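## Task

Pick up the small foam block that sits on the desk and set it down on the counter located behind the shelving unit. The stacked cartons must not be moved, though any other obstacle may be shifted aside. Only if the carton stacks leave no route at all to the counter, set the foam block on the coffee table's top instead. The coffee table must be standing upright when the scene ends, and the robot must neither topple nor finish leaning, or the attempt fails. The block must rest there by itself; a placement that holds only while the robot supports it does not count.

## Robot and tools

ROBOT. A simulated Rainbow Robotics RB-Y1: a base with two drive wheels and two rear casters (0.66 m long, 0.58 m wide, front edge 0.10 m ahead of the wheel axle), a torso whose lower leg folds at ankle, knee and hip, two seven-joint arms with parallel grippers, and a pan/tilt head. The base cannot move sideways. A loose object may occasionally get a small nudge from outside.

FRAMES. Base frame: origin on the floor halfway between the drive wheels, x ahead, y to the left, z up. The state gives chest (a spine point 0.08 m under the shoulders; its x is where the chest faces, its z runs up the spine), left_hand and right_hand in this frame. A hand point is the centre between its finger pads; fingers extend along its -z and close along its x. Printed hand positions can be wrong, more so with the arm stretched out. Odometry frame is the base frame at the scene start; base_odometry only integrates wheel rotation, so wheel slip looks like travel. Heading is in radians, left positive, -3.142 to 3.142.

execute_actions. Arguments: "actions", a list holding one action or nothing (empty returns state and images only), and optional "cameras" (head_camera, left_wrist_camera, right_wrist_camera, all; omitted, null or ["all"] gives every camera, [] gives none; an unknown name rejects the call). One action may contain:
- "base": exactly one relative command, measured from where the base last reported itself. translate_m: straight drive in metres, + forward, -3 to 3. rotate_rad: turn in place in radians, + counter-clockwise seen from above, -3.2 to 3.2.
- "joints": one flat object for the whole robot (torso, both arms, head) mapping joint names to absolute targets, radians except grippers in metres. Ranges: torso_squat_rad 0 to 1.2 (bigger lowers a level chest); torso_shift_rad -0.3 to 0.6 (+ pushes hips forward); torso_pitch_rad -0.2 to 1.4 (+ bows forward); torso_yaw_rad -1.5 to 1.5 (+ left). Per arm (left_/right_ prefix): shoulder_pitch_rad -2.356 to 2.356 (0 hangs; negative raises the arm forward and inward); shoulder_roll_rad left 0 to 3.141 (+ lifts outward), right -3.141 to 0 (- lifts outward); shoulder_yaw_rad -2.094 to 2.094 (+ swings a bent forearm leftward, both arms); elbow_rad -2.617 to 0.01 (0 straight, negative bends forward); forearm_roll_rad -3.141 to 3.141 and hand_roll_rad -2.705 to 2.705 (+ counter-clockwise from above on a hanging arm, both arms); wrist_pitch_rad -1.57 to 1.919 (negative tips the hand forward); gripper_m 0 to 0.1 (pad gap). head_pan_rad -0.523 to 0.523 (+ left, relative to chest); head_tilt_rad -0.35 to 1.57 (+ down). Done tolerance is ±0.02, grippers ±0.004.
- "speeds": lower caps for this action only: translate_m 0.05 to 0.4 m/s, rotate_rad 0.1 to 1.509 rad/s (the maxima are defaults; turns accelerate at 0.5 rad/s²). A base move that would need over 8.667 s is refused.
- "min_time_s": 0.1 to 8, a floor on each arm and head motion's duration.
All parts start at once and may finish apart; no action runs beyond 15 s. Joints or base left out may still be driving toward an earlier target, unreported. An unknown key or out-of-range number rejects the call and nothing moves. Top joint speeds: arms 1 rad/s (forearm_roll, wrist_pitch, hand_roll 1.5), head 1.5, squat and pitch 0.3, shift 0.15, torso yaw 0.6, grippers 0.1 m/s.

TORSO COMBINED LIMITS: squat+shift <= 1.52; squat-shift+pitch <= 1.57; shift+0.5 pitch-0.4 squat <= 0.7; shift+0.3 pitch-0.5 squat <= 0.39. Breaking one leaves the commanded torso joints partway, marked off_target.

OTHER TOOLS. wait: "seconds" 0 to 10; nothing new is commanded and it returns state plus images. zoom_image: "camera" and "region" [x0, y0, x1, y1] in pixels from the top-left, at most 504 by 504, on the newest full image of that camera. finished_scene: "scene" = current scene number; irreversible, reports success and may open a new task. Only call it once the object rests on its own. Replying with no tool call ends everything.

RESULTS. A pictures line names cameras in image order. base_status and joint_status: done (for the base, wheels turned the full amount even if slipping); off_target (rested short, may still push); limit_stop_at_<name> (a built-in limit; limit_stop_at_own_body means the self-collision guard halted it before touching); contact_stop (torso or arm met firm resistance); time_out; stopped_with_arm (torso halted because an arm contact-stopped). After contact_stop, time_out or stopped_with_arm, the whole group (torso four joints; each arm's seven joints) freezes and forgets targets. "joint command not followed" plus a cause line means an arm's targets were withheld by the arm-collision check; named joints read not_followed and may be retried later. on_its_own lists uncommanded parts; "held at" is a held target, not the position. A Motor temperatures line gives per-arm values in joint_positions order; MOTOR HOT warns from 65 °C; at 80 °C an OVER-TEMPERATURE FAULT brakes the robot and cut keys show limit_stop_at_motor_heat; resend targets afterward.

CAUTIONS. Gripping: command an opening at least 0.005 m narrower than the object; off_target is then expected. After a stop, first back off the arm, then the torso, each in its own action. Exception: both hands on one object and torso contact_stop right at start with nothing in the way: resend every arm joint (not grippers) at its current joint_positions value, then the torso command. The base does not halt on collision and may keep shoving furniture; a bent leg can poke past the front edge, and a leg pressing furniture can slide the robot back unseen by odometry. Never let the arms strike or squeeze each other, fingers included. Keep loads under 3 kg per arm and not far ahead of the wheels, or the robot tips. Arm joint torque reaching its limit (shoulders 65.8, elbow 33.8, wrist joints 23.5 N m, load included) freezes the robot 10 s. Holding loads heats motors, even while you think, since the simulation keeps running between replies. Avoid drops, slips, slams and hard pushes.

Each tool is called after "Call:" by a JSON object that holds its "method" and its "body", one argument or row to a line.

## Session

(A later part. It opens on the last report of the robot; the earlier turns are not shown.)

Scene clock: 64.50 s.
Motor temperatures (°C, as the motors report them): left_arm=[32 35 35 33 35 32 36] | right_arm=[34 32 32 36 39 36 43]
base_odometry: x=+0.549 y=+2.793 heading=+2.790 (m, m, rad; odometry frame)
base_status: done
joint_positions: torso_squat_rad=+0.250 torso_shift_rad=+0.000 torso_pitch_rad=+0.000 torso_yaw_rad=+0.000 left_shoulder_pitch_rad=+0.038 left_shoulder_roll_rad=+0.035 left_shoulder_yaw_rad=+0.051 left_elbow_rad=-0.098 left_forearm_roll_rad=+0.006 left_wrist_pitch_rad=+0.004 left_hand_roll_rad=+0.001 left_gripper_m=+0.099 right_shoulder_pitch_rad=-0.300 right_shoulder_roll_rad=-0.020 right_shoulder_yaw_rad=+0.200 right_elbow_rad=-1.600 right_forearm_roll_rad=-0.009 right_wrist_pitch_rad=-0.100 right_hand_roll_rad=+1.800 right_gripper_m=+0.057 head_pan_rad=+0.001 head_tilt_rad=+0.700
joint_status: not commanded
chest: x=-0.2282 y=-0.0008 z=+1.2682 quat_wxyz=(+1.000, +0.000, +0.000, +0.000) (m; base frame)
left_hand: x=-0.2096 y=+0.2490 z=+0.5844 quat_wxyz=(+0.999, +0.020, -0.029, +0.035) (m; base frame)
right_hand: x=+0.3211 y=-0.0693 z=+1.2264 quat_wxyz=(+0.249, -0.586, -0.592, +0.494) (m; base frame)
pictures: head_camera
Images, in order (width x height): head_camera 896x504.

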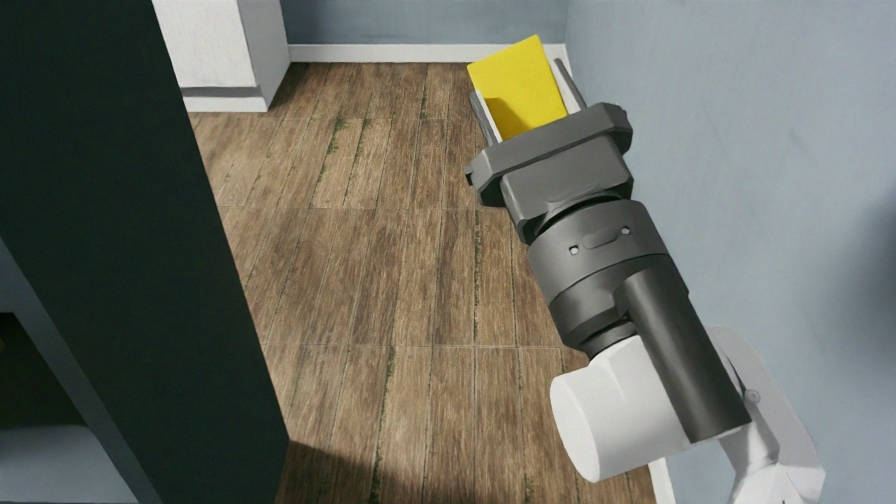

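Call:
{"method": "execute_actions", "body": {
  "actions": [
    {"base":{"translate_m":1.0},"speeds":{"translate_m":0.3}}
  ],
  "cameras": []
}}

Call:
{"method": "execute_actions", "body": {
  "actions": [
    {"base":{"rotate_rad":0.2}}
  ],
  "cameras": []
}}

Call:
{"method": "execute_actions", "body": {
  "actions": [
    {"base":{"translate_m":0.45}}
  ],
  "cameras": []
}}

Call:
{"method": "execute_actions", "body": {
  "actions": [
    {"base":{"rotate_rad":0.3},"joints":{"head_tilt_rad":0.6}}
  ],
  "cameras": ["head_camera","left_wrist_camera"]
}}

Scene clock: 69.40 s.
Motor temperatures (°C, as the motors report them): left_arm=[32 35 35 33 35 32 36] | right_arm=[34 32 32 36 39 36 43]
base_odometry: x=-0.391 y=+3.137 heading=+2.791 (m, m, rad; odometry frame)
base_status: done
joint_positions: torso_squat_rad=+0.250 torso_shift_rad=+0.000 torso_pitch_rad=+0.000 torso_yaw_rad=+0.000 left_shoulder_pitch_rad=+0.038 left_shoulder_roll_rad=+0.035 left_shoulder_yaw_rad=+0.051 left_elbow_rad=-0.098 left_forearm_roll_rad=+0.006 left_wrist_pitch_rad=+0.004 left_hand_roll_rad=+0.001 left_gripper_m=+0.099 right_shoulder_pitch_rad=-0.300 right_shoulder_roll_rad=-0.020 right_shoulder_yaw_rad=+0.200 right_elbow_rad=-1.600 right_forearm_roll_rad=-0.009 right_wrist_pitch_rad=-0.100 right_hand_roll_rad=+1.800 right_gripper_m=+0.057 head_pan_rad=+0.001 head_tilt_rad=+0.700
joint_status: not commanded
chest: x=-0.2282 y=-0.0008 z=+1.2682 quat_wxyz=(+1.000, +0.000, +0.000, +0.000) (m; base frame)
left_hand: x=-0.2096 y=+0.2490 z=+0.5844 quat_wxyz=(+0.999, +0.020, -0.029, +0.035) (m; base frame)
right_hand: x=+0.3211 y=-0.0693 z=+1.2264 quat_wxyz=(+0.249, -0.586, -0.592, +0.494) (m; base frame)
pictures: none
No camera images: the call's "cameras" was empty. Leave "cameras" out to get every camera's image.

Scene clock: 71.33 s.
Motor temperatures (°C, as the motors report them): left_arm=[32 35 35 33 35 32 36] | right_arm=[34 32 32 36 39 36 43]
base_odometry: x=-0.391 y=+3.137 heading=+2.990 (m, m, rad; odometry frame)
base_status: done
joint_positions: torso_squat_rad=+0.250 torso_shift_rad=+0.000 torso_pitch_rad=+0.000 torso_yaw_rad=+0.000 left_shoulder_pitch_rad=+0.038 left_shoulder_roll_rad=+0.035 left_shoulder_yaw_rad=+0.051 left_elbow_rad=-0.098 left_forearm_roll_rad=+0.006 left_wrist_pitch_rad=+0.004 left_hand_roll_rad=+0.001 left_gripper_m=+0.099 right_shoulder_pitch_rad=-0.300 right_shoulder_roll_rad=-0.020 right_shoulder_yaw_rad=+0.200 right_elbow_rad=-1.600 right_forearm_roll_rad=-0.009 right_wrist_pitch_rad=-0.100 right_hand_roll_rad=+1.800 right_gripper_m=+0.057 head_pan_rad=+0.001 head_tilt_rad=+0.700
joint_status: not commanded
chest: x=-0.2282 y=-0.0008 z=+1.2682 quat_wxyz=(+1.000, +0.000, +0.000, +0.000) (m; base frame)
left_hand: x=-0.2096 y=+0.2490 z=+0.5844 quat_wxyz=(+0.999, +0.020, -0.029, +0.035) (m; base frame)
right_hand: x=+0.3211 y=-0.0693 z=+1.2264 quat_wxyz=(+0.249, -0.586, -0.592, +0.494) (m; base frame)
pictures: none
No camera images: the call's "cameras" was empty. Leave "cameras" out to get every camera's image.

Scene clock: 74.00 s.
Motor temperatures (°C, as the motors report them): left_arm=[32 35 35 33 35 32 36] | right_arm=[34 32 32 36 39 36 43]
base_odometry: x=-0.836 y=+3.204 heading=+2.991 (m, m, rad; odometry frame)
base_status: done
joint_positions: torso_squat_rad=+0.250 torso_shift_rad=+0.000 torso_pitch_rad=+0.000 torso_yaw_rad=+0.000 left_shoulder_pitch_rad=+0.038 left_shoulder_roll_rad=+0.035 left_shoulder_yaw_rad=+0.051 left_elbow_rad=-0.098 left_forearm_roll_rad=+0.006 left_wrist_pitch_rad=+0.004 left_hand_roll_rad=+0.001 left_gripper_m=+0.099 right_shoulder_pitch_rad=-0.300 right_shoulder_roll_rad=-0.020 right_shoulder_yaw_rad=+0.200 right_elbow_rad=-1.600 right_forearm_roll_rad=-0.009 right_wrist_pitch_rad=-0.100 right_hand_roll_rad=+1.800 right_gripper_m=+0.057 head_pan_rad=+0.001 head_tilt_rad=+0.700
joint_status: not commanded
chest: x=-0.2282 y=-0.0008 z=+1.2682 quat_wxyz=(+1.000, +0.000, +0.000, +0.000) (m; base frame)
left_hand: x=-0.2096 y=+0.2490 z=+0.5844 quat_wxyz=(+0.999, +0.020, -0.029, +0.035) (m; base frame)
right_hand: x=+0.3211 y=-0.0693 z=+1.2264 quat_wxyz=(+0.249, -0.586, -0.592, +0.494) (m; base frame)
pictures: none
No camera images: the call's "cameras" was empty. Leave "cameras" out to get every camera's image.

Scene clock: 75.87 s.
Motor temperatures (°C, as the motors report them): left_arm=[32 35 35 33 35 32 36] | right_arm=[34 32 32 36 39 36 43]
base_odometry: x=-0.836 y=+3.204 heading=-2.992 (m, m, rad; odometry frame)
base_status: done
joint_positions: torso_squat_rad=+0.250 torso_shift_rad=+0.000 torso_pitch_rad=+0.000 torso_yaw_rad=+0.000 left_shoulder_pitch_rad=+0.038 left_shoulder_roll_rad=+0.035 left_shoulder_yaw_rad=+0.051 left_elbow_rad=-0.098 left_forearm_roll_rad=+0.006 left_wrist_pitch_rad=+0.004 left_hand_roll_rad=+0.001 left_gripper_m=+0.099 right_shoulder_pitch_rad=-0.300 right_shoulder_roll_rad=-0.020 right_shoulder_yaw_rad=+0.200 right_elbow_rad=-1.600 right_forearm_roll_rad=-0.009 right_wrist_pitch_rad=-0.100 right_hand_roll_rad=+1.800 right_gripper_m=+0.057 head_pan_rad=+0.001 head_tilt_rad=+0.600
joint_status: all done
chest: x=-0.2282 y=-0.0008 z=+1.2682 quat_wxyz=(+1.000, +0.000, +0.000, +0.000) (m; base frame)
left_hand: x=-0.2096 y=+0.2490 z=+0.5844 quat_wxyz=(+0.999, +0.020, -0.029, +0.035) (m; base frame)
right_hand: x=+0.3211 y=-0.0693 z=+1.2264 quat_wxyz=(+0.249, -0.586, -0.592, +0.494) (m; base frame)
pictures: head_camera, left_wrist_camera
Images, in order (width x height): head_camera 896x504, left_wrist_camera 644x364.

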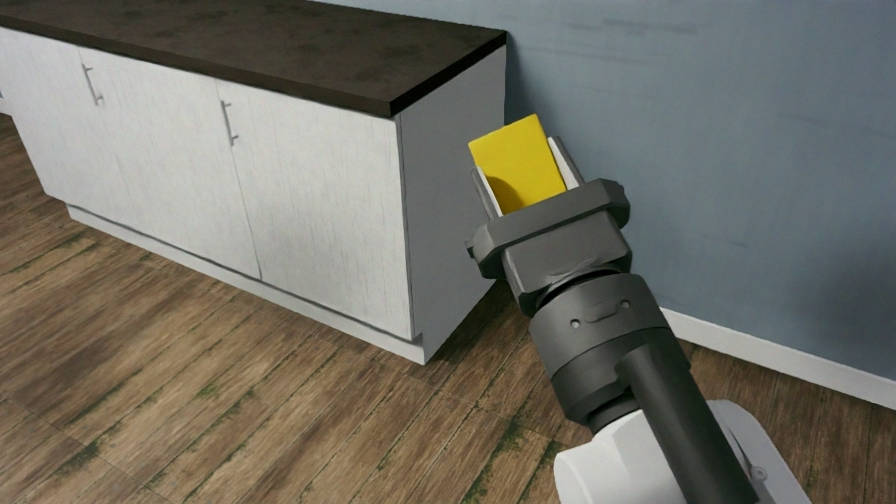

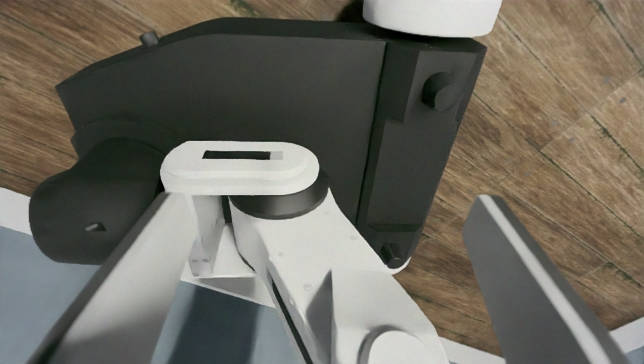

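Call:
{"method": "execute_actions", "body": {
  "actions": [
    {"base":{"translate_m":1.0},"joints":{"torso_yaw_rad":0.4,"torso_squat_rad":0.05,"right_shoulder_pitch_rad":-1.3,"right_shoulder_roll_rad":-0.1,"right_shoulder_yaw_rad":-0.3,"right_elbow_rad":-0.6,"right_hand_roll_rad":1.72,"head_tilt_rad":0.5},"min_time_s":2,"speeds":{"translate_m":0.3}}
  ],
  "cameras": ["head_camera"]
}}

Call:
{"method": "execute_actions", "body": {
  "actions": [
    {"joints":{"torso_pitch_rad":0.33,"right_shoulder_pitch_rad":-1.252,"right_elbow_rad":-0.415,"right_wrist_pitch_rad":-0.015,"head_tilt_rad":0.3},"min_time_s":2}
  ],
  "cameras": ["head_camera","right_wrist_camera"]
}}

Scene clock: 80.57 s.
Motor temperatures (°C, as the motors report them): left_arm=[32 35 35 33 35 32 36] | right_arm=[34 32 32 36 39 36 43]
base_odometry: x=-1.824 y=+3.055 heading=-2.992 (m, m, rad; odometry frame)
base_status: done
joint_positions: torso_squat_rad=+0.050 torso_shift_rad=+0.000 torso_pitch_rad=+0.000 torso_yaw_rad=+0.400 left_shoulder_pitch_rad=+0.039 left_shoulder_roll_rad=+0.035 left_shoulder_yaw_rad=+0.051 left_elbow_rad=-0.098 left_forearm_roll_rad=+0.006 left_wrist_pitch_rad=+0.004 left_hand_roll_rad=+0.001 left_gripper_m=+0.099 right_shoulder_pitch_rad=-1.300 right_shoulder_roll_rad=-0.100 right_shoulder_yaw_rad=-0.300 right_elbow_rad=-0.600 right_forearm_roll_rad=-0.009 right_wrist_pitch_rad=-0.100 right_hand_roll_rad=+1.720 right_gripper_m=+0.057 head_pan_rad=+0.001 head_tilt_rad=+0.500
joint_status: all done
chest: x=-0.2282 y=-0.0008 z=+1.2891 quat_wxyz=(+0.980, +0.000, +0.000, +0.199) (m; base frame)
left_hand: x=-0.3082 y=+0.2366 z=+0.6053 quat_wxyz=(+0.972, +0.025, -0.025, +0.232) (m; base frame)
right_hand: x=+0.4905 y=+0.1824 z=+1.4280 quat_wxyz=(+0.246, -0.450, -0.690, +0.510) (m; base frame)
pictures: head_camera
Images, in order (width x height): head_camera 896x504.

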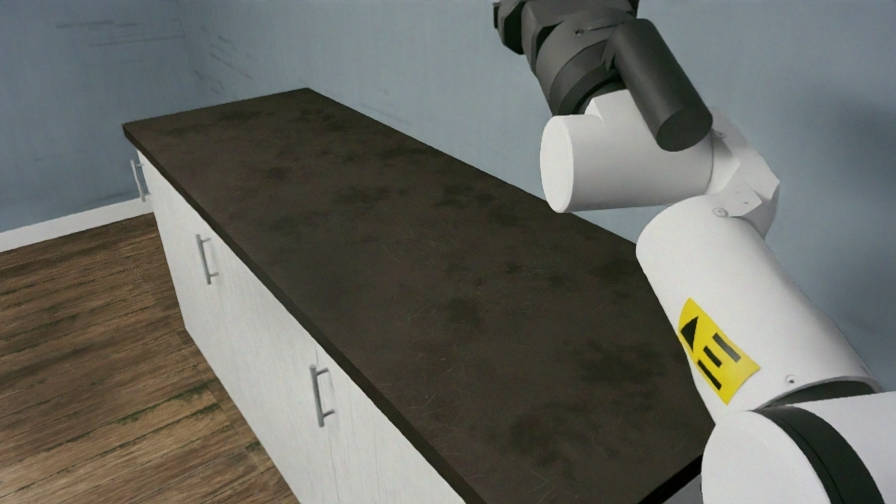

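Scene clock: 82.87 s.
Motor temperatures (°C, as the motors report them): left_arm=[32 35 35 33 35 32 36] | right_arm=[34 32 32 36 39 36 43]
base_odometry: x=-1.824 y=+3.055 heading=-2.992 (m, m, rad; odometry frame)
base_status: not commanded
joint_positions: torso_squat_rad=+0.050 torso_shift_rad=+0.000 torso_pitch_rad=+0.330 torso_yaw_rad=+0.400 left_shoulder_pitch_rad=+0.039 left_shoulder_roll_rad=+0.035 left_shoulder_yaw_rad=+0.051 left_elbow_rad=-0.098 left_forearm_roll_rad=+0.006 left_wrist_pitch_rad=+0.004 left_hand_roll_rad=+0.001 left_gripper_m=+0.099 right_shoulder_pitch_rad=-1.253 right_shoulder_roll_rad=-0.100 right_shoulder_yaw_rad=-0.300 right_elbow_rad=-0.415 right_forearm_roll_rad=-0.009 right_wrist_pitch_rad=-0.015 right_hand_roll_rad=+1.720 right_gripper_m=+0.057 head_pan_rad=+0.001 head_tilt_rad=+0.300
joint_status: all done
chest: x=-0.1280 y=-0.0008 z=+1.2724 quat_wxyz=(+0.967, +0.033, +0.161, +0.196) (m; base frame)
left_hand: x=-0.4253 y=+0.2365 z=+0.6514 quat_wxyz=(+0.963, +0.063, +0.135, +0.225) (m; base frame)
right_hand: x=+0.5674 y=+0.1808 z=+1.0316 quat_wxyz=(+0.400, -0.292, -0.548, +0.674) (m; base frame)
pictures: head_camera, right_wrist_camera
Images, in order (width x height): head_camera 896x504, right_wrist_camera 644x364.

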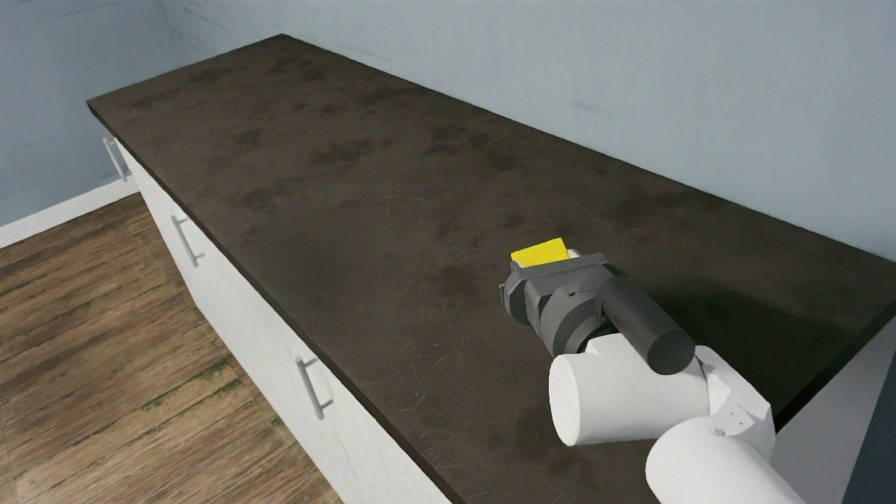

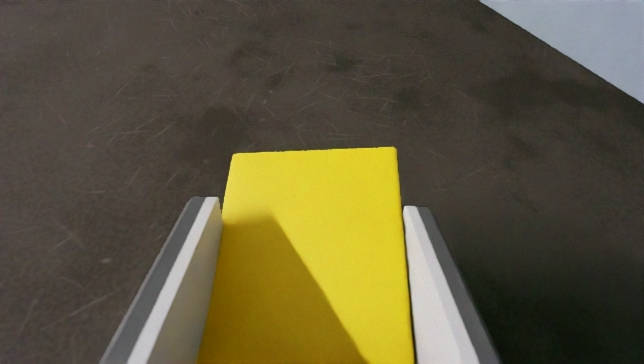

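Call:
{"method": "execute_actions", "body": {
  "actions": [
    {"joints":{"torso_pitch_rad":0.415}}
  ],
  "cameras": ["right_wrist_camera"]
}}

Call:
{"method": "execute_actions", "body": {
  "actions": [
    {"joints":{"right_gripper_m":0.1}}
  ],
  "cameras": ["right_wrist_camera"]
}}

Call:
{"method": "execute_actions", "body": {
  "actions": [
    {"joints":{"torso_pitch_rad":0.3}}
  ],
  "cameras": ["head_camera"]
}}

Scene clock: 84.10 s.
Motor temperatures (°C, as the motors report them): left_arm=[32 35 35 33 35 32 36] | right_arm=[34 32 32 36 39 36 43]
base_odometry: x=-1.824 y=+3.055 heading=-2.992 (m, m, rad; odometry frame)
base_status: not commanded
joint_positions: torso_squat_rad=+0.050 torso_shift_rad=+0.000 torso_pitch_rad=+0.414 torso_yaw_rad=+0.400 left_shoulder_pitch_rad=+0.039 left_shoulder_roll_rad=+0.035 left_shoulder_yaw_rad=+0.051 left_elbow_rad=-0.098 left_forearm_roll_rad=+0.006 left_wrist_pitch_rad=+0.004 left_hand_roll_rad=+0.001 left_gripper_m=+0.099 right_shoulder_pitch_rad=-1.254 right_shoulder_roll_rad=-0.100 right_shoulder_yaw_rad=-0.300 right_elbow_rad=-0.417 right_forearm_roll_rad=-0.009 right_wrist_pitch_rad=-0.016 right_hand_roll_rad=+1.720 right_gripper_m=+0.057 head_pan_rad=+0.001 head_tilt_rad=+0.300
joint_status: all done
chest: x=-0.1037 y=-0.0008 z=+1.2629 quat_wxyz=(+0.959, +0.041, +0.202, +0.195) (m; base frame)
left_hand: x=-0.4523 y=+0.2365 z=+0.6692 quat_wxyz=(+0.956, +0.072, +0.176, +0.223) (m; base frame)
right_hand: x=+0.5698 y=+0.1811 z=+0.9662 quat_wxyz=(+0.422, -0.264, -0.532, +0.685) (m; base frame)
pictures: right_wrist_camera
Images, in order (width x height): right_wrist_camera 644x364.

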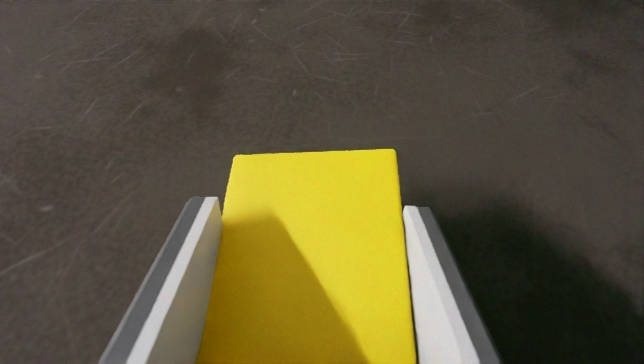

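Scene clock: 85.23 s.
Motor temperatures (°C, as the motors report them): left_arm=[32 35 35 33 35 32 36] | right_arm=[34 32 32 36 39 36 43]
base_odometry: x=-1.824 y=+3.055 heading=-2.992 (m, m, rad; odometry frame)
base_status: not commanded
joint_positions: torso_squat_rad=+0.050 torso_shift_rad=+0.000 torso_pitch_rad=+0.415 torso_yaw_rad=+0.400 left_shoulder_pitch_rad=+0.039 left_shoulder_roll_rad=+0.035 left_shoulder_yaw_rad=+0.051 left_elbow_rad=-0.098 left_forearm_roll_rad=+0.006 left_wrist_pitch_rad=+0.004 left_hand_roll_rad=+0.001 left_gripper_m=+0.099 right_shoulder_pitch_rad=-1.253 right_shoulder_roll_rad=-0.100 right_shoulder_yaw_rad=-0.300 right_elbow_rad=-0.415 right_forearm_roll_rad=-0.009 right_wrist_pitch_rad=-0.015 right_hand_roll_rad=+1.720 right_gripper_m=+0.100 head_pan_rad=+0.001 head_tilt_rad=+0.300
joint_status: all done
chest: x=-0.1036 y=-0.0008 z=+1.2628 quat_wxyz=(+0.959, +0.041, +0.202, +0.195) (m; base frame)
left_hand: x=-0.4524 y=+0.2365 z=+0.6692 quat_wxyz=(+0.956, +0.072, +0.176, +0.223) (m; base frame)
right_hand: x=+0.5691 y=+0.1807 z=+0.9642 quat_wxyz=(+0.423, -0.263, -0.530, +0.686) (m; base frame)
pictures: right_wrist_camera
Images, in order (width x height): right_wrist_camera 644x364.

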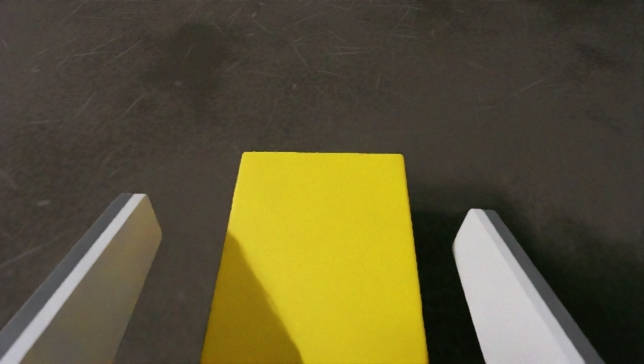

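Scene clock: 86.40 s.
Motor temperatures (°C, as the motors report them): left_arm=[32 35 35 33 35 32 36] | right_arm=[34 32 32 36 39 36 43]
base_odometry: x=-1.824 y=+3.055 heading=-2.992 (m, m, rad; odometry frame)
base_status: not commanded
joint_positions: torso_squat_rad=+0.050 torso_shift_rad=+0.000 torso_pitch_rad=+0.300 torso_yaw_rad=+0.400 left_shoulder_pitch_rad=+0.039 left_shoulder_roll_rad=+0.035 left_shoulder_yaw_rad=+0.051 left_elbow_rad=-0.098 left_forearm_roll_rad=+0.006 left_wrist_pitch_rad=+0.004 left_hand_roll_rad=+0.001 left_gripper_m=+0.099 right_shoulder_pitch_rad=-1.252 right_shoulder_roll_rad=-0.100 right_shoulder_yaw_rad=-0.300 right_elbow_rad=-0.415 right_forearm_roll_rad=-0.009 right_wrist_pitch_rad=-0.015 right_hand_roll_rad=+1.720 right_gripper_m=+0.100 head_pan_rad=+0.001 head_tilt_rad=+0.300
joint_status: all done
chest: x=-0.1369 y=-0.0008 z=+1.2752 quat_wxyz=(+0.969, +0.030, +0.146, +0.197) (m; base frame)
left_hand: x=-0.4153 y=+0.2365 z=+0.6456 quat_wxyz=(+0.965, +0.059, +0.121, +0.226) (m; base frame)
right_hand: x=+0.5655 y=+0.1806 z=+1.0555 quat_wxyz=(+0.392, -0.302, -0.554, +0.670) (m; base frame)
pictures: head_camera
Images, in order (width x height): head_camera 896x504.

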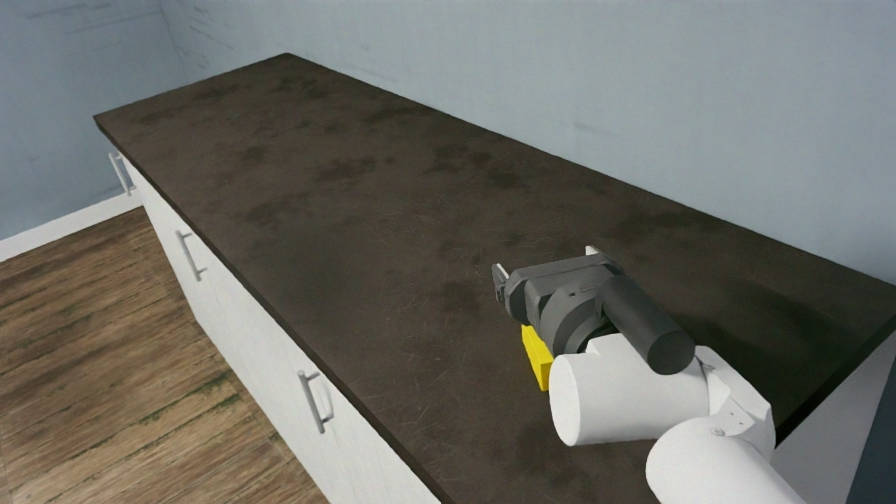

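Call:
{"method": "finished_scene", "body": {
  "scene": 2
}}

The scene is finished: the task was done.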